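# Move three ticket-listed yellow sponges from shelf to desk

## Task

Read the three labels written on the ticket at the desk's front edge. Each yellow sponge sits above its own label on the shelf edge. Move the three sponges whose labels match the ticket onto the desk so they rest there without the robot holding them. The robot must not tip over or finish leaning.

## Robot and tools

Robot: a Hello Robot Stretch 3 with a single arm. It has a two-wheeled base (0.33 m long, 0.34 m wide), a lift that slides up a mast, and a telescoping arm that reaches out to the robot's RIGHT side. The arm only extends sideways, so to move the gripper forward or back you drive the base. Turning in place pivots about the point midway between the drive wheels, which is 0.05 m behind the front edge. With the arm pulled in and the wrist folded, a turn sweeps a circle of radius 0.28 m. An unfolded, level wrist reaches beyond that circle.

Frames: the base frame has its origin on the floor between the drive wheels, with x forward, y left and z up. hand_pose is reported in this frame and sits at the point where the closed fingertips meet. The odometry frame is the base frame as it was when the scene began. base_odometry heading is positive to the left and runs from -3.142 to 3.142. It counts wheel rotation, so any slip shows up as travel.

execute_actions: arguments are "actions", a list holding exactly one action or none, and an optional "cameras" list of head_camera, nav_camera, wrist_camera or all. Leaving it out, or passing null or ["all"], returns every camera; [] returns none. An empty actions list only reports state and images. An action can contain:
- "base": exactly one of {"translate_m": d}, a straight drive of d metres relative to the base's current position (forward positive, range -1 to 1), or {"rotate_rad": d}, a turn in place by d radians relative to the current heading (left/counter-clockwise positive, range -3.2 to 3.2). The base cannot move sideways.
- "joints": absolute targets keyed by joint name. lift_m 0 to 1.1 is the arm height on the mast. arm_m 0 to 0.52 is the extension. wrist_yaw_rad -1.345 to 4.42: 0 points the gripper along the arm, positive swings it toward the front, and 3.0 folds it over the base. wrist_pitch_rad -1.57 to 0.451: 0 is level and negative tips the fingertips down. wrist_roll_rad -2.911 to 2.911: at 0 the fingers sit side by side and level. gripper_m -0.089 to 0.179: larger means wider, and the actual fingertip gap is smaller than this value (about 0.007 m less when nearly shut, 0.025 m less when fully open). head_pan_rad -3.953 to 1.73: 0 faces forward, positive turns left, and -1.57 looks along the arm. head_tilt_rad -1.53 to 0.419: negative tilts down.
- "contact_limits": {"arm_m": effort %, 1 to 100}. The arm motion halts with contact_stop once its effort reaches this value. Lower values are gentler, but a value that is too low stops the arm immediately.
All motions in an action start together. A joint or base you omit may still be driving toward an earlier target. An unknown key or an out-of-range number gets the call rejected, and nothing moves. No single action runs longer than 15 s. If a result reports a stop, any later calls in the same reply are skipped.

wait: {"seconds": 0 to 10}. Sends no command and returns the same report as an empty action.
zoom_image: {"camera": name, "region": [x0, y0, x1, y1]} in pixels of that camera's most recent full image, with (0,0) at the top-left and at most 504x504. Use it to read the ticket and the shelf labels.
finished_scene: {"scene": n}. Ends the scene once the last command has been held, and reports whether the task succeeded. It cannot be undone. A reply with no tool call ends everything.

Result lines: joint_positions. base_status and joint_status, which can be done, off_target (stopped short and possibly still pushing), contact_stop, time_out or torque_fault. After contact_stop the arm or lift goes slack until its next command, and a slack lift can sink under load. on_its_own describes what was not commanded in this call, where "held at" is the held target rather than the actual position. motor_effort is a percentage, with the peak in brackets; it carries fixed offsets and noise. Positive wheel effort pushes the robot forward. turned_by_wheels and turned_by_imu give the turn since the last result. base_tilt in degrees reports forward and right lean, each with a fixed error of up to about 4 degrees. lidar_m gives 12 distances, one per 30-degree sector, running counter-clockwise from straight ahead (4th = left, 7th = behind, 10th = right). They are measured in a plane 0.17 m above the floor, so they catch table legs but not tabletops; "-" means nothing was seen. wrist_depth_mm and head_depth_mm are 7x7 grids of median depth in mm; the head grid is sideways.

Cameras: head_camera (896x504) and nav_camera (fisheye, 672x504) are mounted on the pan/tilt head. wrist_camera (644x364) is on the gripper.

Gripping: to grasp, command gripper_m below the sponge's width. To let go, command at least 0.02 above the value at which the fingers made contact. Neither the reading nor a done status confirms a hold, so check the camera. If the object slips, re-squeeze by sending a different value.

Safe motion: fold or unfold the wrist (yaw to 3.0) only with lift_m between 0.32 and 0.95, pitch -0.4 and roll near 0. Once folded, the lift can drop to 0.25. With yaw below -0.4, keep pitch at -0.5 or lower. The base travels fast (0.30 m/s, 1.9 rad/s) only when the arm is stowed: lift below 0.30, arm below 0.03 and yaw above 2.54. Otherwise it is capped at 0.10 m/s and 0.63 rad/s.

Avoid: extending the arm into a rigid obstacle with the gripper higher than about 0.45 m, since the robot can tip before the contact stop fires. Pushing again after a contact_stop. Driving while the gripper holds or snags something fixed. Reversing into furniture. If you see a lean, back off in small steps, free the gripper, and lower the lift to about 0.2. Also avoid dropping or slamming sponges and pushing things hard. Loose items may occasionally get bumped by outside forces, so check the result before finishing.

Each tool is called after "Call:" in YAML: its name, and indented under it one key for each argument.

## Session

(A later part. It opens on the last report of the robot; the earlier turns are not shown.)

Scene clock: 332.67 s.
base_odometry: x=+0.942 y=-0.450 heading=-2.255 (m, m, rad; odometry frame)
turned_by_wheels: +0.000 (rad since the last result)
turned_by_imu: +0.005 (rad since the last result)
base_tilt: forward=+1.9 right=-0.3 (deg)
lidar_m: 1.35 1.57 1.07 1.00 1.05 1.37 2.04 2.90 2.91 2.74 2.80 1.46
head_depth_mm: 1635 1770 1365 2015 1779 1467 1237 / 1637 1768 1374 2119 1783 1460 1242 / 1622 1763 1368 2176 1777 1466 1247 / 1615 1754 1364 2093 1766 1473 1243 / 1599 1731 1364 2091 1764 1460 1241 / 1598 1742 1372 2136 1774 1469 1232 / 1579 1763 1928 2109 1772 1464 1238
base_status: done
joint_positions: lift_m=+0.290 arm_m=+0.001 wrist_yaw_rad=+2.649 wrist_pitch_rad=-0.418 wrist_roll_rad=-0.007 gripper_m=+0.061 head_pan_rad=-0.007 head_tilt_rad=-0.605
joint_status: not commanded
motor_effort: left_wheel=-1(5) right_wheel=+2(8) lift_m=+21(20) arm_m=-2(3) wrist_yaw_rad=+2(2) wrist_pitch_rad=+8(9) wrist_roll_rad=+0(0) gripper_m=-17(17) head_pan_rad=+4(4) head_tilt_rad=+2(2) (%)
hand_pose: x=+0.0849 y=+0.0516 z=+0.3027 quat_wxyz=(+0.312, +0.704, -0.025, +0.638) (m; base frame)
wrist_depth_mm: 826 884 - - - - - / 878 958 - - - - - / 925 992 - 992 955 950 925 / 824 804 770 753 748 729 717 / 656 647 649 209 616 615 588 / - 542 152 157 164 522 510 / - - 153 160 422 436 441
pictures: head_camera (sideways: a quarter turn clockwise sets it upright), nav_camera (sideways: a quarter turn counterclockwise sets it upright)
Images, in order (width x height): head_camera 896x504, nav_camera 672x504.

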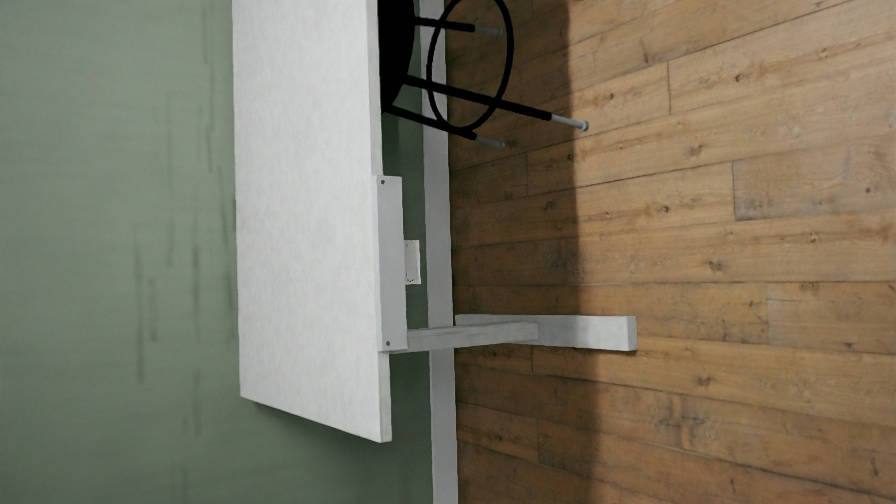

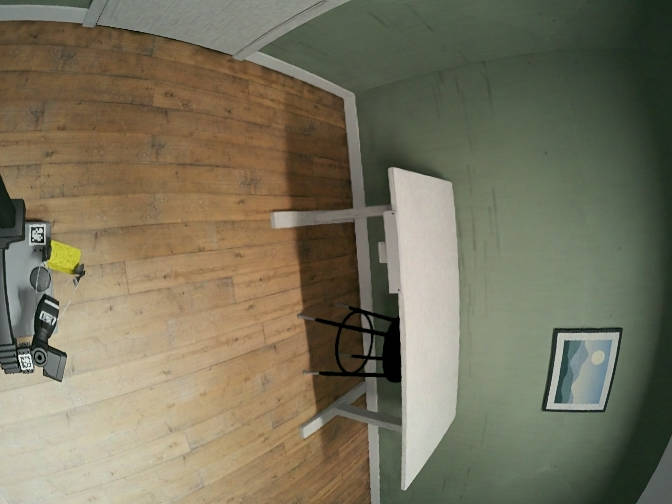

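Call:
execute_actions:
  actions:
    - {"base":{"translate_m":0.36}}
  cameras: []

Call:
execute_actions:
  actions:
    - {"base":{"rotate_rad":1.56},"joints":{"head_pan_rad":-1.57,"head_tilt_rad":-0.75}}
  cameras: []

Call:
execute_actions:
  actions:
    - {"joints":{"lift_m":0.40}}
  cameras: []

Call:
execute_actions:
  actions:
    - {"joints":{"lift_m":0.71,"wrist_yaw_rad":0}}
  cameras: []

Call:
execute_actions:
  actions:
    - {"joints":{"wrist_pitch_rad":0}}

Scene clock: 349.80 s.
base_odometry: x=+0.714 y=-0.729 heading=-2.255 (m, m, rad; odometry frame)
turned_by_wheels: +0.000 (rad since the last result)
turned_by_imu: +0.003 (rad since the last result)
base_tilt: forward=+2.0 right=-0.3 (deg)
lidar_m: 1.09 1.58 1.09 1.03 1.05 1.40 2.39 3.20 2.87 2.71 2.37 1.00
head_depth_mm: 1323 1456 1381 1003 1736 1455 1243 / 1313 1448 1370 1003 1717 1425 1242 / 1307 1434 1367 1003 1672 1462 1241 / 1296 1434 1383 999 1609 1452 1244 / 1293 1429 1366 1002 1526 1465 1240 / 1284 1423 1371 1003 1672 1461 1238 / 1283 1421 1552 1003 1730 1461 1238
base_status: done
joint_positions: lift_m=+0.290 arm_m=+0.001 wrist_yaw_rad=+2.649 wrist_pitch_rad=-0.419 wrist_roll_rad=-0.007 gripper_m=+0.061 head_pan_rad=-0.007 head_tilt_rad=-0.605
joint_status: not commanded
motor_effort: left_wheel=-1(7) right_wheel=+2(8) lift_m=+20(20) arm_m=-2(3) wrist_yaw_rad=+1(2) wrist_pitch_rad=+9(9) wrist_roll_rad=+0(1) gripper_m=-16(17) head_pan_rad=+4(4) head_tilt_rad=+2(2) (%)
hand_pose: x=+0.0849 y=+0.0516 z=+0.3027 quat_wxyz=(+0.312, +0.704, -0.025, +0.637) (m; base frame)
wrist_depth_mm: 825 938 - - - - - / 876 - - - - - - / 934 997 - 977 952 932 939 / 801 792 764 761 749 748 697 / 646 639 652 209 607 599 597 / - 537 153 159 164 515 507 / - - 152 160 423 448 439
pictures: none
No camera images: the call's "cameras" was empty. Leave "cameras" out to get every camera's image.

Scene clock: 352.10 s.
base_odometry: x=+0.714 y=-0.729 heading=-0.695 (m, m, rad; odometry frame)
turned_by_wheels: +1.560 (rad since the last result)
turned_by_imu: +1.566 (rad since the last result)
base_tilt: forward=+2.0 right=-0.4 (deg)
lidar_m: 1.03 1.05 1.39 2.39 3.27 2.88 2.71 2.39 1.00 1.09 1.57 1.10
head_depth_mm: 1349 1412 1051 1780 1528 1343 1164 / 1352 1410 1046 1721 1535 1341 1164 / 1346 1408 1050 1743 1556 1345 1169 / 1335 1413 1055 933 1586 1348 1170 / 1328 1413 1052 1421 1539 1339 1168 / 1322 1414 1049 1781 1580 1337 1171 / 1324 1492 1614 1777 1570 1339 1172
base_status: done
joint_positions: lift_m=+0.290 arm_m=+0.001 wrist_yaw_rad=+2.649 wrist_pitch_rad=-0.419 wrist_roll_rad=-0.007 gripper_m=+0.061 head_pan_rad=-1.563 head_tilt_rad=-0.741
joint_status: all done
motor_effort: left_wheel=-1(7) right_wheel=+2(10) lift_m=+20(20) arm_m=-3(3) wrist_yaw_rad=+1(2) wrist_pitch_rad=+8(9) wrist_roll_rad=+0(1) gripper_m=-17(16) head_pan_rad=-3(52) head_tilt_rad=-3(13) (%)
hand_pose: x=+0.0849 y=+0.0516 z=+0.3027 quat_wxyz=(+0.312, +0.704, -0.025, +0.637) (m; base frame)
wrist_depth_mm: - - - - - - 826 / - - - - - - 824 / - - - 993 963 951 851 / 814 804 784 763 753 756 719 / 649 643 656 211 621 612 601 / - 538 152 158 163 522 512 / - - 153 159 424 434 437
pictures: none
No camera images: the call's "cameras" was empty. Leave "cameras" out to get every camera's image.

Scene clock: 353.93 s.
base_odometry: x=+0.714 y=-0.729 heading=-0.695 (m, m, rad; odometry frame)
turned_by_wheels: +0.000 (rad since the last result)
turned_by_imu: +0.000 (rad since the last result)
base_tilt: forward=+2.0 right=-0.3 (deg)
lidar_m: 1.03 1.05 1.39 2.39 3.27 2.88 2.71 2.38 1.00 1.09 1.58 1.10
head_depth_mm: 1358 1415 1048 1790 1534 1343 1163 / 1348 1413 1041 1724 1529 1339 1177 / 1340 1417 1045 1736 1560 1339 1169 / 1328 1408 1048 933 1566 1344 1174 / 1332 1410 1050 1422 1523 1347 1168 / 1320 1421 1054 1790 1569 1339 1169 / 1315 1488 1593 1806 1573 1335 1176
base_status: not commanded
joint_positions: lift_m=+0.400 arm_m=+0.001 wrist_yaw_rad=+2.649 wrist_pitch_rad=-0.419 wrist_roll_rad=-0.007 gripper_m=+0.061 head_pan_rad=-1.563 head_tilt_rad=-0.741
joint_status: all done
motor_effort: left_wheel=-2(1) right_wheel=+2(2) lift_m=+26(26) arm_m=-3(3) wrist_yaw_rad=+1(2) wrist_pitch_rad=+9(8) wrist_roll_rad=+0(0) gripper_m=-17(17) head_pan_rad=-4(3) head_tilt_rad=-3(3) (%)
hand_pose: x=+0.0849 y=+0.0516 z=+0.4124 quat_wxyz=(+0.312, +0.704, -0.025, +0.637) (m; base frame)
wrist_depth_mm: - - - - - - 833 / - - - - - - 825 / - - - - - - 893 / 991 - 991 979 955 928 865 / 829 810 850 210 770 773 759 / - 680 152 158 164 658 644 / - 577 155 160 534 562 554
pictures: none
No camera images: the call's "cameras" was empty. Leave "cameras" out to get every camera's image.

Scene clock: 357.60 s.
base_odometry: x=+0.714 y=-0.729 heading=-0.695 (m, m, rad; odometry frame)
turned_by_wheels: +0.000 (rad since the last result)
turned_by_imu: +0.000 (rad since the last result)
base_tilt: forward=+2.0 right=-0.4 (deg)
lidar_m: 1.03 1.05 1.39 2.39 3.28 2.88 2.71 2.39 1.00 1.09 1.58 1.10
head_depth_mm: 1353 1407 1042 1772 1524 1340 1216 / 1352 1412 1047 1731 1522 1346 1212 / 1339 1414 1051 1731 1575 636 - / 1335 1409 1047 936 1572 647 1150 / 1342 1412 1050 1421 1547 1336 1169 / 1325 1417 1049 1792 1565 1350 1175 / 1320 1484 1600 1797 1575 1349 1169
base_status: not commanded
joint_positions: lift_m=+0.710 arm_m=+0.001 wrist_yaw_rad=+0.002 wrist_pitch_rad=-0.419 wrist_roll_rad=-0.007 gripper_m=+0.061 head_pan_rad=-1.563 head_tilt_rad=-0.741
joint_status: all done
motor_effort: left_wheel=-2(2) right_wheel=+2(2) lift_m=+26(27) arm_m=-3(3) wrist_yaw_rad=-2(1) wrist_pitch_rad=+9(9) wrist_roll_rad=+0(0) gripper_m=-17(17) head_pan_rad=-3(4) head_tilt_rad=-3(3) (%)
hand_pose: x=-0.0211 y=-0.3704 z=+0.7224 quat_wxyz=(+0.694, +0.148, -0.689, -0.146) (m; base frame)
wrist_depth_mm: - - 734 692 649 617 593 / - 486 474 491 893 798 - / - - - - - - - / - - - - - - - / - - - 211 - - - / - - 152 158 164 - - / 969 917 155 160 859 888 890
pictures: none
No camera images: the call's "cameras" was empty. Leave "cameras" out to get every camera's image.

Scene clock: 358.67 s.
base_odometry: x=+0.714 y=-0.729 heading=-0.695 (m, m, rad; odometry frame)
turned_by_wheels: +0.000 (rad since the last result)
turned_by_imu: +0.000 (rad since the last result)
base_tilt: forward=+2.0 right=-0.4 (deg)
lidar_m: 1.03 1.05 1.40 2.39 3.29 2.88 2.71 2.38 1.00 1.09 1.58 1.10
head_depth_mm: 1340 1410 1044 1767 1527 1337 1210 / 1345 1412 1037 1743 1534 1330 1215 / 1338 1409 1051 1736 607 1396 - / 1336 1419 1044 933 611 1369 1174 / 1328 1421 1050 1419 1545 1338 1168 / 1319 1422 1050 1790 1586 1342 1168 / 1330 1488 1603 1793 1566 1355 1169
base_status: not commanded
joint_positions: lift_m=+0.710 arm_m=+0.001 wrist_yaw_rad=+0.002 wrist_pitch_rad=-0.028 wrist_roll_rad=-0.007 gripper_m=+0.061 head_pan_rad=-1.563 head_tilt_rad=-0.741
joint_status: all done
motor_effort: left_wheel=-2(1) right_wheel=+2(2) lift_m=+25(25) arm_m=-3(3) wrist_yaw_rad=-2(3) wrist_pitch_rad=+13(13) wrist_roll_rad=-1(0) gripper_m=-17(16) head_pan_rad=-4(5) head_tilt_rad=-3(3) (%)
hand_pose: x=-0.0210 y=-0.4015 z=+0.8173 quat_wxyz=(+0.710, +0.011, -0.704, -0.010) (m; base frame)
wrist_depth_mm: - - - - - - - / - - - - - - - / - - - - - - - / - - 829 791 756 722 664 / - 551 516 211 540 804 - / - - 152 158 164 - - / - - 155 160 - - -
pictures: head_camera (sideways: a quarter turn clockwise sets it upright), nav_camera (sideways: a quarter turn counterclockwise sets it upright), wrist_camera
Images, in order (width x height): head_camera 896x504, nav_camera 672x504, wrist_camera 644x364.

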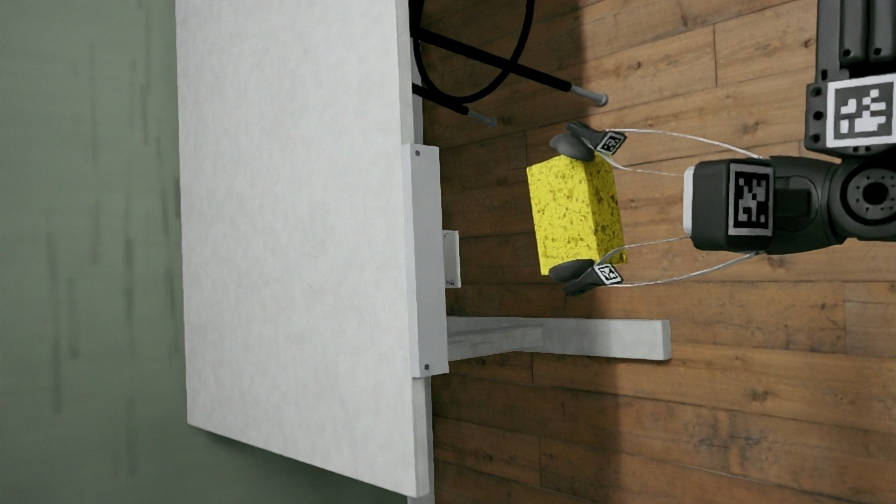

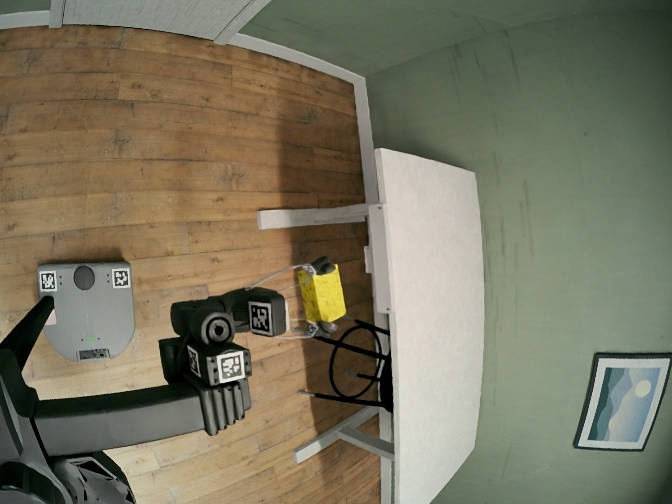

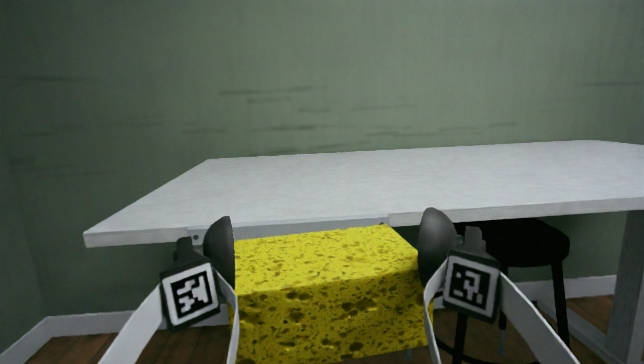

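Call:
execute_actions:
  actions:
    - {"joints":{"arm_m":0.52},"contact_limits":{"arm_m":18}}
  cameras: []

Call:
execute_actions:
  actions:
    - {"joints":{"lift_m":0.665}}
  cameras: ["head_camera","wrist_camera"]

Scene clock: 373.30 s.
base_odometry: x=+0.714 y=-0.729 heading=-0.695 (m, m, rad; odometry frame)
turned_by_wheels: +0.000 (rad since the last result)
turned_by_imu: +0.001 (rad since the last result)
base_tilt: forward=+2.0 right=-0.3 (deg)
lidar_m: 1.03 1.05 1.39 2.39 3.28 2.88 2.70 2.38 1.00 1.09 1.58 1.10
head_depth_mm: 1345 1400 1045 1786 1570 - - / 1349 1404 1109 1735 1537 1316 1165 / 1342 1418 - 1756 1579 1337 1164 / 1341 1414 1015 935 1571 1348 1171 / 1333 1415 1050 1420 1534 1340 1167 / 1324 1422 1050 1777 1563 1336 1168 / 1322 1485 1594 1784 1562 1338 1167
base_status: not commanded
joint_positions: lift_m=+0.710 arm_m=+0.520 wrist_yaw_rad=+0.001 wrist_pitch_rad=-0.026 wrist_roll_rad=-0.007 gripper_m=+0.061 head_pan_rad=-1.563 head_tilt_rad=-0.741
joint_status: all done
motor_effort: left_wheel=-1(2) right_wheel=+2(2) lift_m=+26(25) arm_m=+3(3) wrist_yaw_rad=-1(2) wrist_pitch_rad=+12(13) wrist_roll_rad=+0(0) gripper_m=-17(17) head_pan_rad=-4(3) head_tilt_rad=-3(3) (%)
contact_limits: arm_m 18 (drawing in: default 17, maximum 28; extending or still: default 23, maximum 37)
hand_pose: x=-0.0213 y=-0.9202 z=+0.8178 quat_wxyz=(+0.710, +0.010, -0.704, -0.009) (m; base frame)
wrist_depth_mm: 688 717 736 753 760 780 801 / 751 751 780 780 784 805 804 / 758 775 785 804 801 829 854 / 758 790 798 808 754 718 686 / 544 482 508 210 450 435 423 / 347 339 152 158 164 326 298 / 260 255 155 160 223 240 237
pictures: none
No camera images: the call's "cameras" was empty. Leave "cameras" out to get every camera's image.

Scene clock: 374.53 s.
base_odometry: x=+0.714 y=-0.729 heading=-0.695 (m, m, rad; odometry frame)
turned_by_wheels: +0.000 (rad since the last result)
turned_by_imu: +0.000 (rad since the last result)
base_tilt: forward=+2.0 right=-0.4 (deg)
lidar_m: 1.03 1.05 1.39 2.38 3.27 2.87 2.71 2.38 1.00 1.09 1.57 1.10
head_depth_mm: 1345 1414 1040 1782 1559 1363 - / 1349 1405 1086 1653 1527 1324 1166 / 1340 1410 1127 1778 1564 1342 1175 / 1340 1410 1049 1336 1575 1343 1171 / 1323 1410 1051 1423 1514 1347 1173 / 1318 1428 1051 1788 1568 1339 1174 / 1315 1490 1617 1786 1576 1340 1169
base_status: not commanded
joint_positions: lift_m=+0.665 arm_m=+0.520 wrist_yaw_rad=+0.001 wrist_pitch_rad=-0.023 wrist_roll_rad=-0.007 gripper_m=+0.061 head_pan_rad=-1.563 head_tilt_rad=-0.741
joint_status: all done
motor_effort: left_wheel=-1(2) right_wheel=+2(2) lift_m=+20(22) arm_m=+3(3) wrist_yaw_rad=-1(1) wrist_pitch_rad=+10(12) wrist_roll_rad=+0(0) gripper_m=-17(17) head_pan_rad=-4(3) head_tilt_rad=-3(3) (%)
hand_pose: x=-0.0213 y=-0.9203 z=+0.7740 quat_wxyz=(+0.710, +0.009, -0.704, -0.008) (m; base frame)
wrist_depth_mm: 716 723 731 768 773 769 797 / 749 720 758 783 763 786 830 / 768 777 767 811 816 842 846 / 761 656 621 584 556 536 502 / 374 359 376 210 325 322 308 / 253 249 152 158 164 240 223 / 193 188 155 159 169 177 176
pictures: head_camera (sideways: a quarter turn clockwise sets it upright), wrist_camera
Images, in order (width x height): head_camera 896x504, wrist_camera 644x364.

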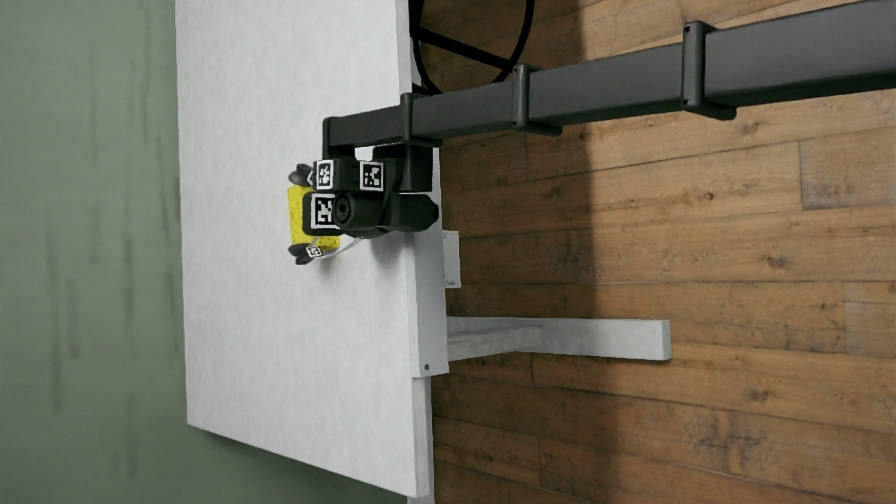

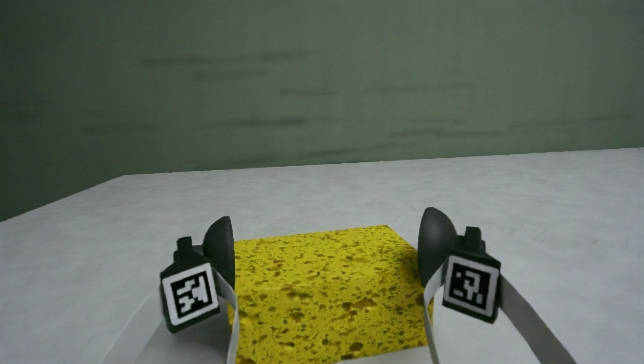

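Call:
execute_actions:
  actions:
    - {"joints":{"gripper_m":0.155}}
  cameras: ["wrist_camera"]

Call:
execute_actions:
  actions:
    - {"joints":{"arm_m":0,"lift_m":0.68}}
  cameras: ["wrist_camera"]

Scene clock: 382.03 s.
base_odometry: x=+0.714 y=-0.729 heading=-0.695 (m, m, rad; odometry frame)
turned_by_wheels: +0.000 (rad since the last result)
turned_by_imu: +0.000 (rad since the last result)
base_tilt: forward=+2.0 right=-0.3 (deg)
lidar_m: 1.03 1.05 1.39 2.39 3.26 2.88 2.71 2.38 1.00 1.09 1.58 1.10
head_depth_mm: 1348 1412 1040 1784 1570 1360 - / 1350 1406 1087 1658 1527 1330 1168 / 1339 1411 1127 1790 1584 1337 1179 / 1333 1405 1011 1326 1576 1338 1167 / 1329 1407 1047 1421 1522 1349 1170 / 1327 1416 1052 1792 1572 1339 1175 / 1319 1492 1596 1788 1566 1346 1169
base_status: not commanded
joint_positions: lift_m=+0.665 arm_m=+0.520 wrist_yaw_rad=+0.001 wrist_pitch_rad=-0.023 wrist_roll_rad=-0.007 gripper_m=+0.155 head_pan_rad=-1.563 head_tilt_rad=-0.741
joint_status: all done
motor_effort: left_wheel=-2(2) right_wheel=+2(2) lift_m=+20(20) arm_m=+3(3) wrist_yaw_rad=+0(1) wrist_pitch_rad=+11(11) wrist_roll_rad=-1(0) gripper_m=+0(82) head_pan_rad=-3(3) head_tilt_rad=-3(3) (%)
hand_pose: x=-0.0213 y=-0.9203 z=+0.7740 quat_wxyz=(+0.710, +0.009, -0.704, -0.008) (m; base frame)
wrist_depth_mm: 711 730 736 751 777 755 788 / 719 741 766 775 785 798 825 / 762 779 775 783 817 835 859 / 781 648 617 593 561 532 498 / 373 393 348 214 325 343 307 / 253 - 173 157 164 223 223 / 201 181 171 159 166 177 168
pictures: wrist_camera
Images, in order (width x height): wrist_camera 644x364.

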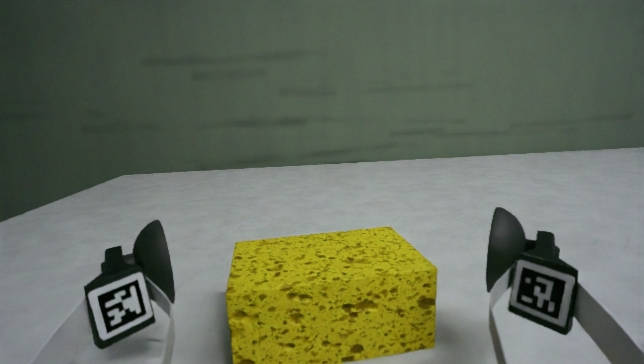

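Scene clock: 387.03 s.
base_odometry: x=+0.714 y=-0.729 heading=-0.695 (m, m, rad; odometry frame)
turned_by_wheels: +0.000 (rad since the last result)
turned_by_imu: +0.001 (rad since the last result)
base_tilt: forward=+2.0 right=-0.4 (deg)
lidar_m: 1.03 1.05 1.39 2.39 3.29 2.87 2.71 2.39 1.00 1.09 1.57 1.10
head_depth_mm: 1356 1410 1043 1765 1523 1335 1196 / 1342 1413 1045 1733 1574 1338 1211 / 1343 1408 1010 1729 1568 1368 - / 1336 1414 1012 933 1571 1369 1159 / 1324 1421 1054 1422 1560 1348 1173 / 1330 1415 1045 1780 1574 1347 1173 / 1322 1496 1603 1780 1570 1345 1174
base_status: not commanded
joint_positions: lift_m=+0.680 arm_m=+0.001 wrist_yaw_rad=+0.000 wrist_pitch_rad=-0.023 wrist_roll_rad=-0.007 gripper_m=+0.155 head_pan_rad=-1.563 head_tilt_rad=-0.741
joint_status: all done
motor_effort: left_wheel=-2(3) right_wheel=+2(2) lift_m=+25(26) arm_m=-3(4) wrist_yaw_rad=-1(1) wrist_pitch_rad=+10(10) wrist_roll_rad=+0(0) gripper_m=+0(0) head_pan_rad=-5(5) head_tilt_rad=-3(3) (%)
hand_pose: x=-0.0214 y=-0.4017 z=+0.7887 quat_wxyz=(+0.710, +0.008, -0.704, -0.008) (m; base frame)
wrist_depth_mm: - - - - - - - / - - - - - - - / - - - - - - - / - - 700 667 628 600 668 / - 514 515 523 - 899 - / - - - - - - - / - - - - - - -
pictures: wrist_camera
Images, in order (width x height): wrist_camera 644x364.

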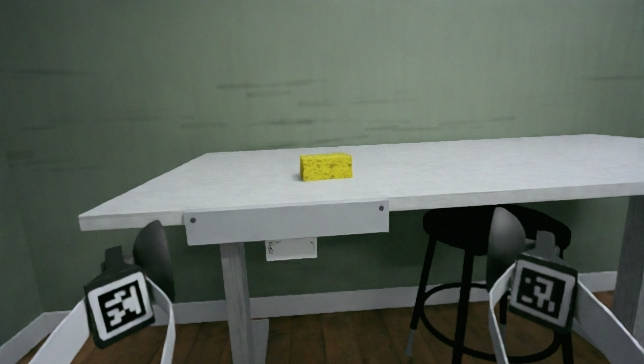

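Call:
execute_actions:
  actions:
    - {"joints":{"lift_m":0.36,"wrist_pitch_rad":-0.4,"wrist_yaw_rad":2.65,"head_pan_rad":0,"head_tilt_rad":-0.5,"gripper_m":0.03}}
  cameras: []

Call:
execute_actions:
  actions:
    - {"joints":{"lift_m":0.29}}
  cameras: []

Call:
execute_actions:
  actions:
    - {"base":{"rotate_rad":2.17}}
  cameras: []

Call:
execute_actions:
  actions:
    - {"base":{"translate_m":1.0}}
  cameras: []

Call:
execute_actions:
  actions:
    - {"base":{"translate_m":1.0}}
  cameras: ["head_camera","nav_camera"]

Scene clock: 412.77 s.
base_odometry: x=+0.714 y=-0.729 heading=-0.695 (m, m, rad; odometry frame)
turned_by_wheels: +0.000 (rad since the last result)
turned_by_imu: +0.001 (rad since the last result)
base_tilt: forward=+2.0 right=-0.3 (deg)
lidar_m: 1.03 1.05 1.39 2.39 3.29 2.87 2.71 2.39 1.00 1.09 1.58 1.10
head_depth_mm: 866 945 1023 1147 1279 1460 1328 / 862 937 1032 1138 1271 1445 1317 / 864 936 1018 1132 1262 1433 1319 / 852 929 1017 1122 1247 1435 1316 / 851 920 1015 1118 1247 1413 1304 / 845 917 1003 1106 1231 1395 1312 / 836 905 1001 1102 1253 1410 1304
base_status: not commanded
joint_positions: lift_m=+0.360 arm_m=+0.001 wrist_yaw_rad=+2.648 wrist_pitch_rad=-0.416 wrist_roll_rad=-0.007 gripper_m=+0.030 head_pan_rad=-0.007 head_tilt_rad=-0.507
joint_status: all done
motor_effort: left_wheel=-2(2) right_wheel=+2(2) lift_m=+20(21) arm_m=-3(3) wrist_yaw_rad=+3(3) wrist_pitch_rad=+8(10) wrist_roll_rad=+0(0) gripper_m=+0(85) head_pan_rad=+4(52) head_tilt_rad=+2(16) (%)
hand_pose: x=+0.0851 y=+0.0518 z=+0.3732 quat_wxyz=(+0.311, +0.704, -0.026, +0.638) (m; base frame)
wrist_depth_mm: - - - - - - 816 / - - - - - - 844 / - - - - - - 882 / 955 952 907 910 887 867 857 / 752 746 747 742 743 704 722 / - 624 653 606 - 591 597 / - 547 537 525 520 517 516
pictures: none
No camera images: the call's "cameras" was empty. Leave "cameras" out to get every camera's image.

Scene clock: 414.23 s.
base_odometry: x=+0.714 y=-0.729 heading=-0.695 (m, m, rad; odometry frame)
turned_by_wheels: +0.000 (rad since the last result)
turned_by_imu: +0.000 (rad since the last result)
base_tilt: forward=+2.0 right=-0.4 (deg)
lidar_m: 1.03 1.05 1.40 2.38 3.29 2.87 2.71 2.39 1.00 1.09 1.58 1.10
head_depth_mm: 868 941 1020 1148 1284 1452 1324 / 858 939 1030 1134 1273 1449 1320 / 863 933 1023 1126 1268 1439 1320 / 853 932 1016 1124 1247 1427 1309 / 849 923 1010 1113 1237 1411 1313 / 847 917 1005 1107 1231 1402 1313 / 840 905 999 1107 1243 1427 1314
base_status: not commanded
joint_positions: lift_m=+0.290 arm_m=+0.001 wrist_yaw_rad=+2.648 wrist_pitch_rad=-0.417 wrist_roll_rad=-0.007 gripper_m=+0.030 head_pan_rad=-0.007 head_tilt_rad=-0.507
joint_status: all done
motor_effort: left_wheel=-1(2) right_wheel=+2(2) lift_m=+20(19) arm_m=-3(2) wrist_yaw_rad=+3(2) wrist_pitch_rad=+8(8) wrist_roll_rad=+0(0) gripper_m=+0(1) head_pan_rad=+4(5) head_tilt_rad=+3(3) (%)
hand_pose: x=+0.0851 y=+0.0518 z=+0.3031 quat_wxyz=(+0.311, +0.704, -0.026, +0.638) (m; base frame)
wrist_depth_mm: - - - - - - 846 / - - - - - - 855 / - - - 987 971 968 839 / 816 781 782 764 756 746 726 / 641 638 624 610 636 612 599 / - 538 549 524 - 513 507 / - 480 - 449 442 445 441
pictures: none
No camera images: the call's "cameras" was empty. Leave "cameras" out to get every camera's image.

Scene clock: 416.87 s.
base_odometry: x=+0.714 y=-0.729 heading=+1.475 (m, m, rad; odometry frame)
turned_by_wheels: +2.170 (rad since the last result)
turned_by_imu: +2.179 (rad since the last result)
base_tilt: forward=+2.0 right=-0.3 (deg)
lidar_m: 3.21 2.82 2.70 1.56 1.00 1.09 1.49 1.07 1.03 1.10 1.51 2.40
head_depth_mm: 2724 2946 3139 2664 1960 1589 1318 / 2888 3086 3309 2632 1996 1581 1319 / 3012 3215 3453 2659 1975 1589 1312 / 3196 3423 3608 2621 1972 1580 1313 / 3387 3630 3643 2618 1981 1576 1313 / 3438 3590 3674 2679 1966 1591 1309 / 3078 3207 3393 2670 1972 1567 1307
base_status: done
joint_positions: lift_m=+0.290 arm_m=+0.001 wrist_yaw_rad=+2.649 wrist_pitch_rad=-0.417 wrist_roll_rad=-0.007 gripper_m=+0.030 head_pan_rad=-0.007 head_tilt_rad=-0.507
joint_status: not commanded
motor_effort: left_wheel=-2(7) right_wheel=+2(9) lift_m=+20(20) arm_m=-3(3) wrist_yaw_rad=+2(2) wrist_pitch_rad=+8(8) wrist_roll_rad=+0(0) gripper_m=+0(0) head_pan_rad=+5(5) head_tilt_rad=+3(3) (%)
hand_pose: x=+0.0850 y=+0.0518 z=+0.3031 quat_wxyz=(+0.311, +0.704, -0.026, +0.638) (m; base frame)
wrist_depth_mm: - - - - - - - / - - - - - - - / - - - 976 989 947 934 / 810 799 770 756 767 751 717 / 658 647 641 614 643 599 594 / - 540 541 524 532 522 509 / - 475 - 460 448 451 441
pictures: none
No camera images: the call's "cameras" was empty. Leave "cameras" out to get every camera's image.

Scene clock: 421.80 s.
base_odometry: x=+0.810 y=+0.267 heading=+1.475 (m, m, rad; odometry frame)
turned_by_wheels: +0.000 (rad since the last result)
turned_by_imu: +0.006 (rad since the last result)
base_tilt: forward=+2.0 right=-0.4 (deg)
lidar_m: 2.21 2.28 2.20 2.29 2.05 1.79 2.05 1.62 1.56 1.63 1.83 2.07
head_depth_mm: 2028 2173 2317 2484 1983 1581 1310 / 2107 2196 2375 2519 1975 1589 1311 / 2224 2358 2519 2519 1977 1587 1321 / 2344 2472 2696 2583 1989 1581 1315 / 2499 2565 2815 2644 1971 1586 1319 / 2617 2835 3021 2629 1968 1583 1316 / 2461 2580 2781 2641 1972 1577 1310
base_status: done
joint_positions: lift_m=+0.290 arm_m=+0.001 wrist_yaw_rad=+2.649 wrist_pitch_rad=-0.417 wrist_roll_rad=-0.007 gripper_m=+0.030 head_pan_rad=-0.007 head_tilt_rad=-0.506
joint_status: not commanded
motor_effort: left_wheel=-2(6) right_wheel=+3(9) lift_m=+20(20) arm_m=-3(2) wrist_yaw_rad=+2(2) wrist_pitch_rad=+8(8) wrist_roll_rad=-1(0) gripper_m=+0(1) head_pan_rad=+4(4) head_tilt_rad=+2(2) (%)
hand_pose: x=+0.0850 y=+0.0517 z=+0.3031 quat_wxyz=(+0.311, +0.704, -0.026, +0.638) (m; base frame)
wrist_depth_mm: - - - - - - - / - - - - - - - / - - - 972 952 948 940 / 814 791 782 771 758 744 743 / 656 647 635 627 646 605 607 / - 541 546 530 - 513 511 / - 482 - 460 450 446 437
pictures: none
No camera images: the call's "cameras" was empty. Leave "cameras" out to get every camera's image.

Scene clock: 426.73 s.
base_odometry: x=+0.906 y=+1.262 heading=+1.475 (m, m, rad; odometry frame)
turned_by_wheels: +0.000 (rad since the last result)
turned_by_imu: +0.006 (rad since the last result)
base_tilt: forward=+2.0 right=-0.3 (deg)
lidar_m: 1.51 1.74 1.69 1.76 2.43 2.66 2.88 2.15 2.08 1.73 1.38 1.23
head_depth_mm: 1265 1320 1332 1520 1714 1578 1322 / 1324 1399 1498 1516 1725 1569 1318 / 1392 1476 1586 1625 1814 1581 1313 / 1495 1579 1686 1694 1831 1594 1303 / 1577 1658 1735 1834 1888 1593 1313 / 1660 1790 2001 2286 1978 1587 1322 / 1794 1942 2106 2238 1988 1574 1304
base_status: done
joint_positions: lift_m=+0.290 arm_m=+0.001 wrist_yaw_rad=+2.649 wrist_pitch_rad=-0.417 wrist_roll_rad=-0.007 gripper_m=+0.030 head_pan_rad=-0.007 head_tilt_rad=-0.506
joint_status: not commanded
motor_effort: left_wheel=-2(5) right_wheel=+2(8) lift_m=+20(20) arm_m=-3(3) wrist_yaw_rad=+2(2) wrist_pitch_rad=+8(8) wrist_roll_rad=+0(0) gripper_m=+0(1) head_pan_rad=+5(4) head_tilt_rad=+2(2) (%)
hand_pose: x=+0.0850 y=+0.0517 z=+0.3030 quat_wxyz=(+0.311, +0.704, -0.025, +0.638) (m; base frame)
wrist_depth_mm: - - - - - - - / - - - - - - - / - - - 992 970 977 931 / 817 793 784 769 765 733 735 / 651 644 627 616 633 598 598 / - 540 557 522 - 518 507 / - 481 - 455 446 448 443
pictures: head_camera (sideways: a quarter turn clockwise sets it upright), nav_camera (sideways: a quarter turn counterclockwise sets it upright)
Images, in order (width x height): head_camera 896x504, nav_camera 672x504.

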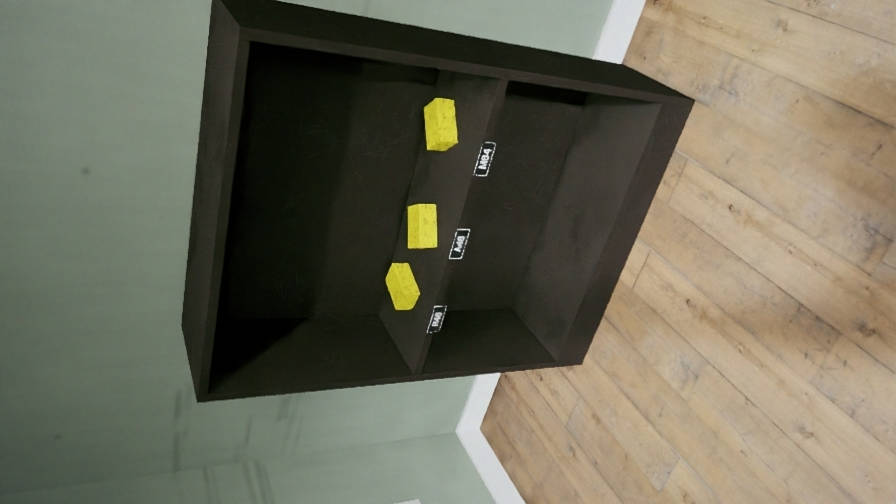

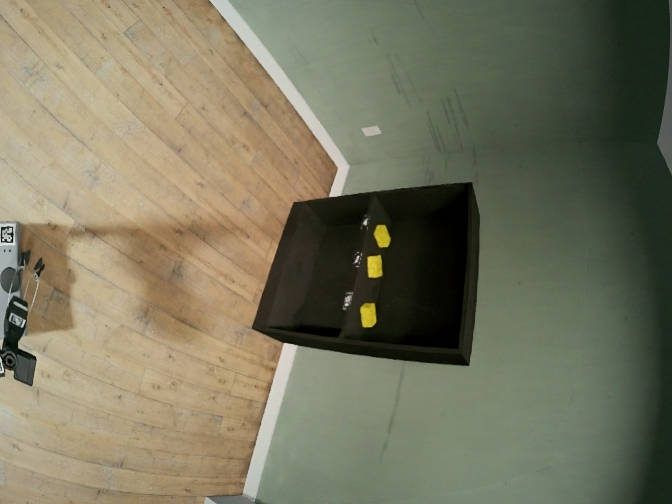

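Call:
execute_actions:
  actions:
    - {"base":{"translate_m":0.58}}
  cameras: []

Call:
execute_actions:
  actions:
    - {"base":{"rotate_rad":0.97},"joints":{"head_pan_rad":-1.57,"head_tilt_rad":-0.7}}
  cameras: []

Call:
execute_actions:
  actions:
    - {"joints":{"lift_m":0.40}}
  cameras: []

Call:
execute_actions:
  actions:
    - {"joints":{"lift_m":0.55,"wrist_yaw_rad":0,"gripper_m":0.15}}
  cameras: []

Call:
execute_actions:
  actions:
    - {"joints":{"wrist_pitch_rad":0}}

Scene clock: 443.80 s.
base_odometry: x=+0.962 y=+1.840 heading=+1.475 (m, m, rad; odometry frame)
turned_by_wheels: +0.000 (rad since the last result)
turned_by_imu: +0.004 (rad since the last result)
base_tilt: forward=+2.0 right=-0.4 (deg)
lidar_m: 0.99 1.04 1.39 1.45 2.01 3.21 3.27 2.45 1.93 1.21 1.03 0.69
head_depth_mm: 826 887 798 988 1063 945 1209 / 870 942 865 1055 1108 972 1213 / 919 996 863 1127 1147 1358 1225 / 973 1046 940 1206 1148 1420 1254 / 1037 1120 1152 1303 1144 1454 1301 / 1103 1198 1075 1184 1238 1416 1315 / 1178 1309 1016 1630 1847 1568 1313
base_status: done
joint_positions: lift_m=+0.290 arm_m=+0.001 wrist_yaw_rad=+2.649 wrist_pitch_rad=-0.417 wrist_roll_rad=-0.007 gripper_m=+0.030 head_pan_rad=-0.007 head_tilt_rad=-0.506
joint_status: not commanded
motor_effort: left_wheel=-2(6) right_wheel=+2(8) lift_m=+20(20) arm_m=-3(3) wrist_yaw_rad=+2(2) wrist_pitch_rad=+8(8) wrist_roll_rad=+0(0) gripper_m=+0(0) head_pan_rad=+4(4) head_tilt_rad=+2(3) (%)
hand_pose: x=+0.0850 y=+0.0517 z=+0.3030 quat_wxyz=(+0.311, +0.704, -0.025, +0.638) (m; base frame)
wrist_depth_mm: - - - - - - - / - - - - - - 840 / - - - - 945 954 858 / 805 793 771 750 744 740 728 / 658 654 638 631 635 613 596 / - 542 551 516 539 509 500 / - 475 - 452 448 446 440
pictures: none
No camera images: the call's "cameras" was empty. Leave "cameras" out to get every camera's image.

Scene clock: 445.67 s.
base_odometry: x=+0.962 y=+1.840 heading=+2.444 (m, m, rad; odometry frame)
turned_by_wheels: +0.970 (rad since the last result)
turned_by_imu: +0.974 (rad since the last result)
base_tilt: forward=+2.0 right=-0.4 (deg)
lidar_m: 1.39 1.42 1.88 3.20 3.54 2.50 1.93 1.21 1.05 0.69 0.98 1.04
head_depth_mm: 845 946 1074 1242 1474 1380 1189 / 843 944 1069 1236 1465 1378 1189 / 841 938 1067 1236 1463 1375 1189 / 838 925 1048 1203 1417 1333 1195 / 833 741 1018 1112 1392 1294 1192 / 833 741 1015 1097 1022 1296 1188 / 835 744 1011 1111 1364 1293 1194
base_status: done
joint_positions: lift_m=+0.290 arm_m=+0.001 wrist_yaw_rad=+2.649 wrist_pitch_rad=-0.417 wrist_roll_rad=-0.007 gripper_m=+0.030 head_pan_rad=-1.563 head_tilt_rad=-0.692
joint_status: all done
motor_effort: left_wheel=-2(8) right_wheel=+2(8) lift_m=+20(21) arm_m=-3(3) wrist_yaw_rad=+1(2) wrist_pitch_rad=+8(8) wrist_roll_rad=+0(1) gripper_m=+0(0) head_pan_rad=-4(52) head_tilt_rad=-3(15) (%)
hand_pose: x=+0.0850 y=+0.0517 z=+0.3030 quat_wxyz=(+0.311, +0.704, -0.025, +0.638) (m; base frame)
wrist_depth_mm: - - - - - - - / - - - - - - - / - - - - 987 957 893 / 808 786 778 762 767 736 729 / 653 650 639 639 639 601 589 / - 538 553 514 534 518 513 / - 477 - 452 442 440 439
pictures: none
No camera images: the call's "cameras" was empty. Leave "cameras" out to get every camera's image.

Scene clock: 447.50 s.
base_odometry: x=+0.962 y=+1.840 heading=+2.444 (m, m, rad; odometry frame)
turned_by_wheels: +0.000 (rad since the last result)
turned_by_imu: +0.000 (rad since the last result)
base_tilt: forward=+2.0 right=-0.4 (deg)
lidar_m: 1.39 1.42 1.87 3.22 3.53 2.50 1.93 1.21 1.05 0.69 0.98 1.04
head_depth_mm: 838 946 1072 1238 1468 1379 1188 / 841 941 1067 1238 1482 1383 1191 / 840 938 1071 1243 1456 1380 1194 / 838 925 1044 1211 1430 1319 1190 / 836 742 1018 1119 1385 1292 1194 / 836 744 1012 1098 1018 1301 1192 / 835 746 1004 1113 1378 1296 1195
base_status: not commanded
joint_positions: lift_m=+0.400 arm_m=+0.001 wrist_yaw_rad=+2.649 wrist_pitch_rad=-0.417 wrist_roll_rad=-0.007 gripper_m=+0.030 head_pan_rad=-1.563 head_tilt_rad=-0.692
joint_status: all done
motor_effort: left_wheel=-2(1) right_wheel=+2(2) lift_m=+25(26) arm_m=-4(2) wrist_yaw_rad=+1(1) wrist_pitch_rad=+8(8) wrist_roll_rad=+0(0) gripper_m=+0(0) head_pan_rad=-4(3) head_tilt_rad=-3(2) (%)
hand_pose: x=+0.0850 y=+0.0517 z=+0.4127 quat_wxyz=(+0.311, +0.704, -0.025, +0.638) (m; base frame)
wrist_depth_mm: - - - - - - - / - - - - - - - / - - - - - - - / - - 980 993 949 944 923 / 831 807 800 804 804 776 754 / - 677 685 661 655 641 631 / - 588 575 574 577 564 556
pictures: none
No camera images: the call's "cameras" was empty. Leave "cameras" out to get every camera's image.

Scene clock: 449.83 s.
base_odometry: x=+0.962 y=+1.840 heading=+2.444 (m, m, rad; odometry frame)
turned_by_wheels: +0.000 (rad since the last result)
turned_by_imu: +0.000 (rad since the last result)
base_tilt: forward=+2.0 right=-0.4 (deg)
lidar_m: 1.39 1.42 1.88 3.19 3.53 2.50 1.93 1.21 1.05 0.69 0.98 1.04
head_depth_mm: 848 944 1072 1242 1472 1384 1193 / 841 944 1071 1236 1480 1376 1177 / 842 939 1062 1237 1475 1372 1218 / 836 924 1046 1211 1417 1321 1221 / 836 739 1013 1114 1389 1294 1195 / 834 746 1010 1097 1024 1302 1190 / 836 745 1006 1112 1368 1289 1193
base_status: not commanded
joint_positions: lift_m=+0.550 arm_m=+0.001 wrist_yaw_rad=+0.002 wrist_pitch_rad=-0.417 wrist_roll_rad=-0.007 gripper_m=+0.150 head_pan_rad=-1.563 head_tilt_rad=-0.692
joint_status: all done
motor_effort: left_wheel=-1(2) right_wheel=+2(2) lift_m=+26(27) arm_m=-3(3) wrist_yaw_rad=-3(4) wrist_pitch_rad=+8(8) wrist_roll_rad=+0(0) gripper_m=+0(84) head_pan_rad=-4(4) head_tilt_rad=-3(3) (%)
hand_pose: x=-0.0211 y=-0.3705 z=+0.5627 quat_wxyz=(+0.695, +0.148, -0.689, -0.146) (m; base frame)
wrist_depth_mm: 617 620 632 708 694 718 741 / 495 473 469 774 778 797 818 / 750 748 764 829 857 867 870 / 837 809 853 938 955 993 981 / 896 896 877 980 - - 970 / 765 - 732 829 859 850 850 / 716 736 723 747 733 715 715
pictures: none
No camera images: the call's "cameras" was empty. Leave "cameras" out to get every camera's image.

Scene clock: 450.90 s.
base_odometry: x=+0.962 y=+1.840 heading=+2.444 (m, m, rad; odometry frame)
turned_by_wheels: +0.000 (rad since the last result)
turned_by_imu: +0.000 (rad since the last result)
base_tilt: forward=+2.0 right=-0.3 (deg)
lidar_m: 1.39 1.42 1.88 3.20 3.54 2.51 1.93 1.21 1.05 0.69 0.97 1.04
head_depth_mm: 841 943 1071 1245 1469 1369 1193 / 841 946 1074 1243 1468 1393 1192 / 839 942 1068 1240 1470 1390 1220 / 836 921 1051 1202 1420 1324 1212 / 839 743 1016 1119 1387 1307 1199 / 839 745 1015 1097 1024 1292 1198 / 833 747 1004 1112 1377 1289 1196
base_status: not commanded
joint_positions: lift_m=+0.550 arm_m=+0.001 wrist_yaw_rad=+0.002 wrist_pitch_rad=-0.026 wrist_roll_rad=-0.007 gripper_m=+0.150 head_pan_rad=-1.563 head_tilt_rad=-0.692
joint_status: all done
motor_effort: left_wheel=-2(2) right_wheel=+2(2) lift_m=+26(25) arm_m=-3(3) wrist_yaw_rad=-2(2) wrist_pitch_rad=+12(12) wrist_roll_rad=+0(0) gripper_m=+0(0) head_pan_rad=-4(4) head_tilt_rad=-3(3) (%)
hand_pose: x=-0.0209 y=-0.4016 z=+0.6579 quat_wxyz=(+0.710, +0.010, -0.704, -0.009) (m; base frame)
wrist_depth_mm: 653 669 677 722 729 733 752 / 667 671 682 741 749 756 768 / 678 694 706 769 761 781 792 / 688 722 711 795 799 815 824 / 538 563 518 808 828 845 838 / 759 - 778 860 865 867 906 / 775 799 807 886 907 914 911
pictures: head_camera (sideways: a quarter turn clockwise sets it upright), nav_camera (sideways: a quarter turn counterclockwise sets it upright), wrist_camera
Images, in order (width x height): head_camera 896x504, nav_camera 672x504, wrist_camera 644x364.

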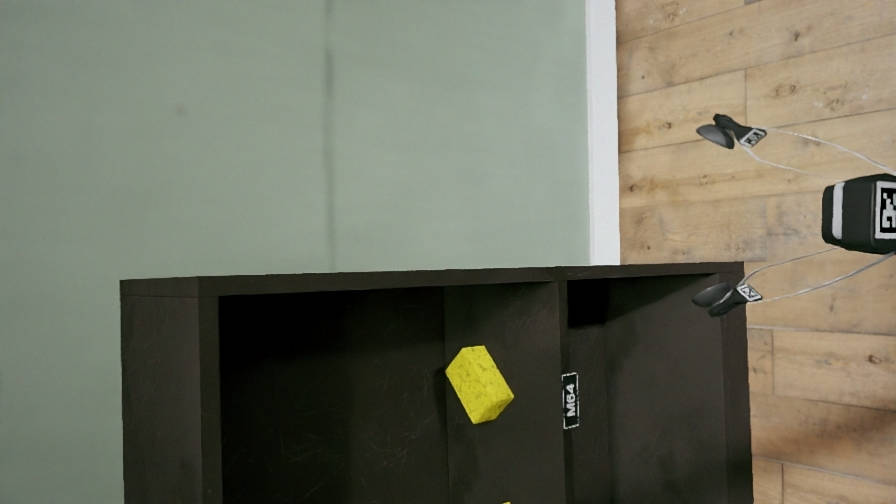

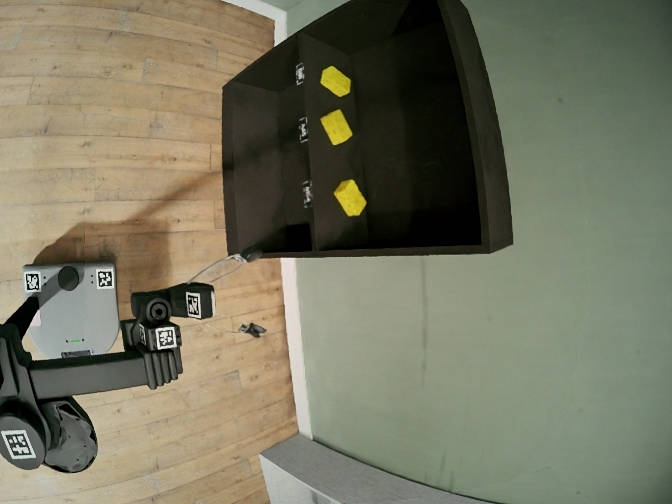

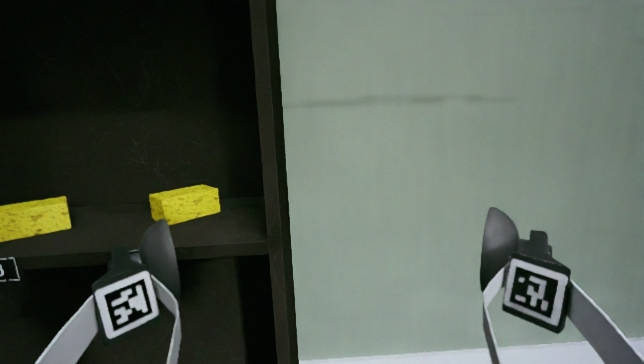

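Call:
execute_actions:
  actions:
    - {"base":{"translate_m":0.235},"joints":{"lift_m":0.51}}
  cameras: []

Call:
execute_actions:
  actions:
    - {"joints":{"arm_m":0.2},"contact_limits":{"arm_m":14}}
  cameras: ["head_camera","wrist_camera"]

Scene clock: 464.40 s.
base_odometry: x=+0.781 y=+1.990 heading=+2.444 (m, m, rad; odometry frame)
turned_by_wheels: +0.000 (rad since the last result)
turned_by_imu: +0.002 (rad since the last result)
base_tilt: forward=+2.0 right=-0.4 (deg)
lidar_m: 1.15 1.18 1.56 3.37 3.56 2.74 2.17 1.40 0.72 0.71 0.86 1.22
head_depth_mm: 832 889 1036 1223 1455 1380 1183 / 828 738 881 916 1137 1345 1193 / 830 740 1006 1112 1277 1284 1223 / 825 742 1004 1088 1023 1293 1214 / 829 741 995 1097 1027 1295 1192 / 824 746 987 1094 998 1290 1192 / 822 698 983 1094 1025 1276 1192
base_status: done
joint_positions: lift_m=+0.510 arm_m=+0.001 wrist_yaw_rad=+0.002 wrist_pitch_rad=-0.024 wrist_roll_rad=-0.007 gripper_m=+0.150 head_pan_rad=-1.563 head_tilt_rad=-0.692
joint_status: all done
motor_effort: left_wheel=-2(3) right_wheel=+2(6) lift_m=+20(22) arm_m=-3(3) wrist_yaw_rad=-2(3) wrist_pitch_rad=+11(12) wrist_roll_rad=+0(0) gripper_m=+0(0) head_pan_rad=-4(4) head_tilt_rad=-3(3) (%)
hand_pose: x=-0.0210 y=-0.4016 z=+0.6186 quat_wxyz=(+0.710, +0.009, -0.704, -0.008) (m; base frame)
wrist_depth_mm: 629 649 656 662 508 725 737 / 635 655 668 673 533 750 749 / 659 681 685 693 552 768 774 / 563 672 707 577 560 790 820 / 469 460 489 473 508 811 843 / 749 - 771 800 671 856 892 / 697 783 789 830 696 914 900
pictures: none
No camera images: the call's "cameras" was empty. Leave "cameras" out to get every camera's image.

Scene clock: 467.10 s.
base_odometry: x=+0.781 y=+1.990 heading=+2.444 (m, m, rad; odometry frame)
turned_by_wheels: +0.000 (rad since the last result)
turned_by_imu: +0.000 (rad since the last result)
base_tilt: forward=+2.0 right=-0.4 (deg)
lidar_m: 1.15 1.18 1.56 3.36 3.55 2.75 2.16 1.40 0.72 0.71 0.86 1.21
head_depth_mm: 830 885 1038 1222 1463 1369 1185 / 831 738 883 916 1140 1380 - / 824 740 1011 1118 1336 - 1147 / 826 740 999 1090 1021 1304 1191 / 828 740 997 1101 1019 1285 1193 / 825 744 988 1094 1005 1293 1198 / 824 698 989 1087 1021 1274 1198
base_status: not commanded
joint_positions: lift_m=+0.510 arm_m=+0.200 wrist_yaw_rad=+0.001 wrist_pitch_rad=-0.024 wrist_roll_rad=-0.007 gripper_m=+0.150 head_pan_rad=-1.563 head_tilt_rad=-0.692
joint_status: all done
motor_effort: left_wheel=-2(2) right_wheel=+2(3) lift_m=+20(20) arm_m=+3(1) wrist_yaw_rad=-1(2) wrist_pitch_rad=+11(11) wrist_roll_rad=+0(0) gripper_m=+0(0) head_pan_rad=-4(4) head_tilt_rad=-3(2) (%)
contact_limits: arm_m 14 (drawing in: default 17, maximum 28; extending or still: default 23, maximum 37)
hand_pose: x=-0.0213 y=-0.6002 z=+0.6187 quat_wxyz=(+0.710, +0.009, -0.704, -0.008) (m; base frame)
wrist_depth_mm: 451 453 459 468 471 265 535 / 460 468 478 483 482 270 547 / 477 491 497 502 498 272 568 / 493 496 509 513 499 276 588 / 322 350 398 359 380 319 613 / 288 - 281 272 268 280 633 / 246 554 568 586 554 320 659
pictures: head_camera (sideways: a quarter turn clockwise sets it upright), wrist_camera
Images, in order (width x height): head_camera 896x504, wrist_camera 644x364.

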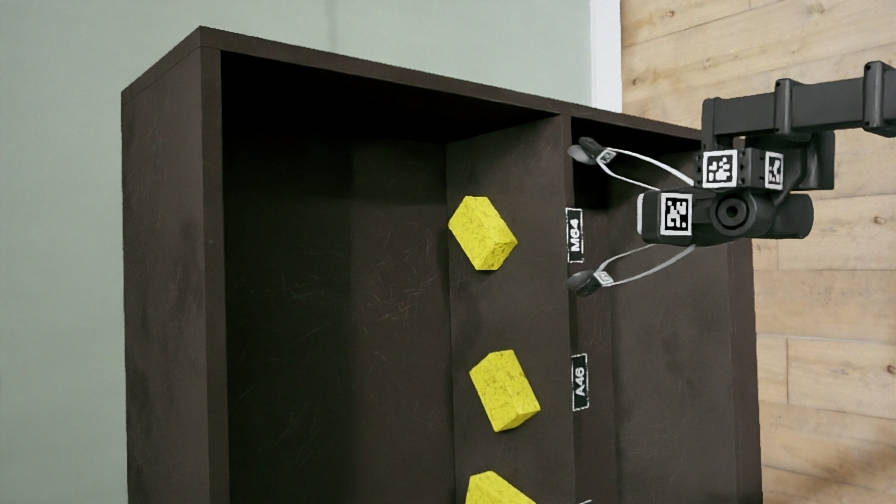

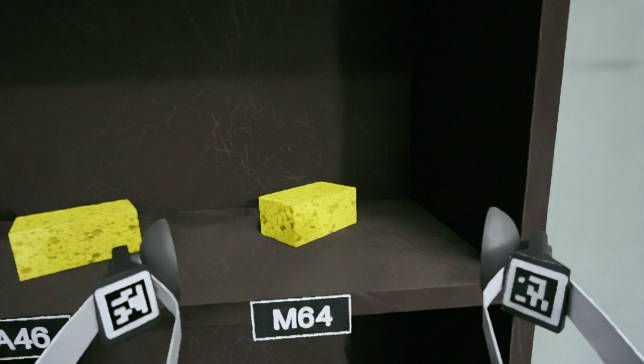

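Call:
execute_actions:
  actions:
    - {"base":{"translate_m":0.022},"joints":{"lift_m":0.482,"gripper_m":0.16}}
  cameras: []

Call:
execute_actions:
  actions:
    - {"joints":{"arm_m":0.32},"contact_limits":{"arm_m":14}}
  cameras: ["head_camera","wrist_camera"]

Scene clock: 483.60 s.
base_odometry: x=+0.765 y=+2.005 heading=+2.444 (m, m, rad; odometry frame)
turned_by_wheels: +0.000 (rad since the last result)
turned_by_imu: +0.000 (rad since the last result)
base_tilt: forward=+2.0 right=-0.3 (deg)
lidar_m: 1.13 1.16 1.52 3.37 3.28 2.77 2.19 1.42 0.72 0.74 0.85 1.19
head_depth_mm: 830 717 772 1218 1440 1389 1188 / 833 739 963 998 1033 1337 1194 / 827 739 1005 1108 1023 1327 1149 / 827 738 999 1104 1021 1298 1171 / 826 742 993 1096 1022 1299 1199 / 826 742 991 1093 1001 1282 1192 / 823 697 990 1091 1028 1280 1194
base_status: done
joint_positions: lift_m=+0.482 arm_m=+0.200 wrist_yaw_rad=+0.001 wrist_pitch_rad=-0.024 wrist_roll_rad=-0.007 gripper_m=+0.160 head_pan_rad=-1.563 head_tilt_rad=-0.692
joint_status: all done
motor_effort: left_wheel=-1(2) right_wheel=+2(5) lift_m=+20(21) arm_m=+3(2) wrist_yaw_rad=-1(0) wrist_pitch_rad=+11(11) wrist_roll_rad=+0(0) gripper_m=+0(47) head_pan_rad=-4(3) head_tilt_rad=-3(3) (%)
hand_pose: x=-0.0213 y=-0.6002 z=+0.5907 quat_wxyz=(+0.710, +0.009, -0.704, -0.008) (m; base frame)
wrist_depth_mm: 447 457 465 464 472 300 241 / 451 473 470 492 487 304 536 / 476 481 492 501 509 308 562 / 483 494 501 378 459 312 597 / 302 327 319 310 300 281 595 / 241 - 254 255 442 370 633 / 537 559 561 580 571 333 660
pictures: none
No camera images: the call's "cameras" was empty. Leave "cameras" out to get every camera's image.

Scene clock: 485.73 s.
base_odometry: x=+0.765 y=+2.005 heading=+2.444 (m, m, rad; odometry frame)
turned_by_wheels: +0.000 (rad since the last result)
turned_by_imu: +0.000 (rad since the last result)
base_tilt: forward=+2.0 right=-0.4 (deg)
lidar_m: 1.13 1.16 1.53 3.38 3.26 2.77 2.19 1.42 0.72 0.74 0.85 1.19
head_depth_mm: 826 717 775 1224 1448 1364 1190 / 828 738 965 997 1018 1375 1169 / 830 741 1006 1109 1023 1292 1183 / 826 738 998 1102 1027 1291 1186 / 828 739 991 1102 1018 1294 1193 / 822 743 990 1102 998 1287 1192 / 825 697 985 1087 1018 1281 1192
base_status: not commanded
joint_positions: lift_m=+0.482 arm_m=+0.320 wrist_yaw_rad=+0.001 wrist_pitch_rad=-0.024 wrist_roll_rad=-0.007 gripper_m=+0.160 head_pan_rad=-1.563 head_tilt_rad=-0.692
joint_status: all done
motor_effort: left_wheel=-1(2) right_wheel=+2(2) lift_m=+20(20) arm_m=+3(5) wrist_yaw_rad=-1(0) wrist_pitch_rad=+11(11) wrist_roll_rad=+0(0) gripper_m=+0(0) head_pan_rad=-3(4) head_tilt_rad=-3(3) (%)
contact_limits: arm_m 14 (drawing in: default 17, maximum 28; extending or still: default 23, maximum 37)
hand_pose: x=-0.0213 y=-0.7202 z=+0.5907 quat_wxyz=(+0.710, +0.009, -0.704, -0.008) (m; base frame)
wrist_depth_mm: 336 340 348 354 360 285 198 / 344 351 362 368 370 287 200 / 360 361 372 376 381 293 202 / 365 375 382 383 393 298 203 / 243 355 297 235 285 273 206 / 222 - 221 217 211 199 191 / - 165 171 167 165 161 153
pictures: head_camera (sideways: a quarter turn clockwise sets it upright), wrist_camera
Images, in order (width x height): head_camera 896x504, wrist_camera 644x364.

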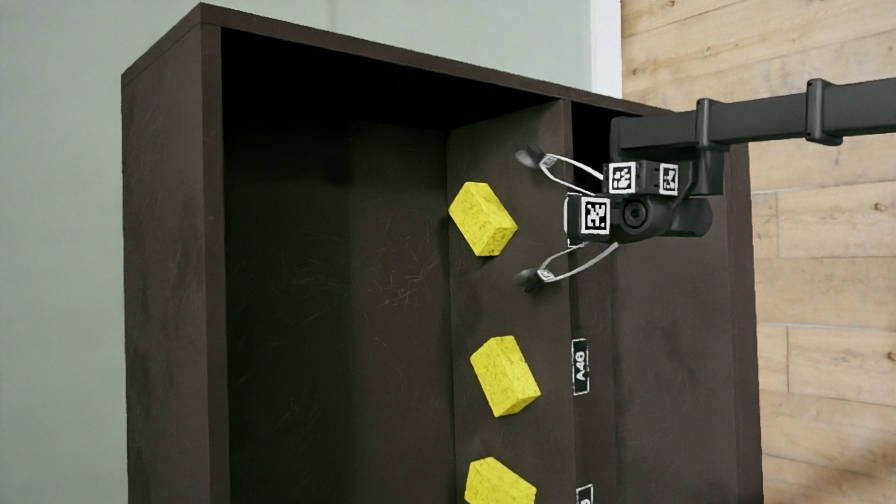

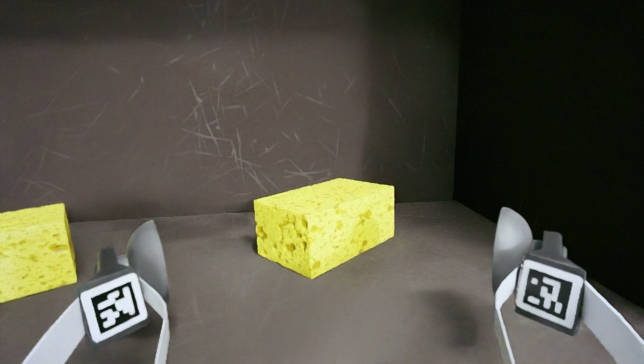

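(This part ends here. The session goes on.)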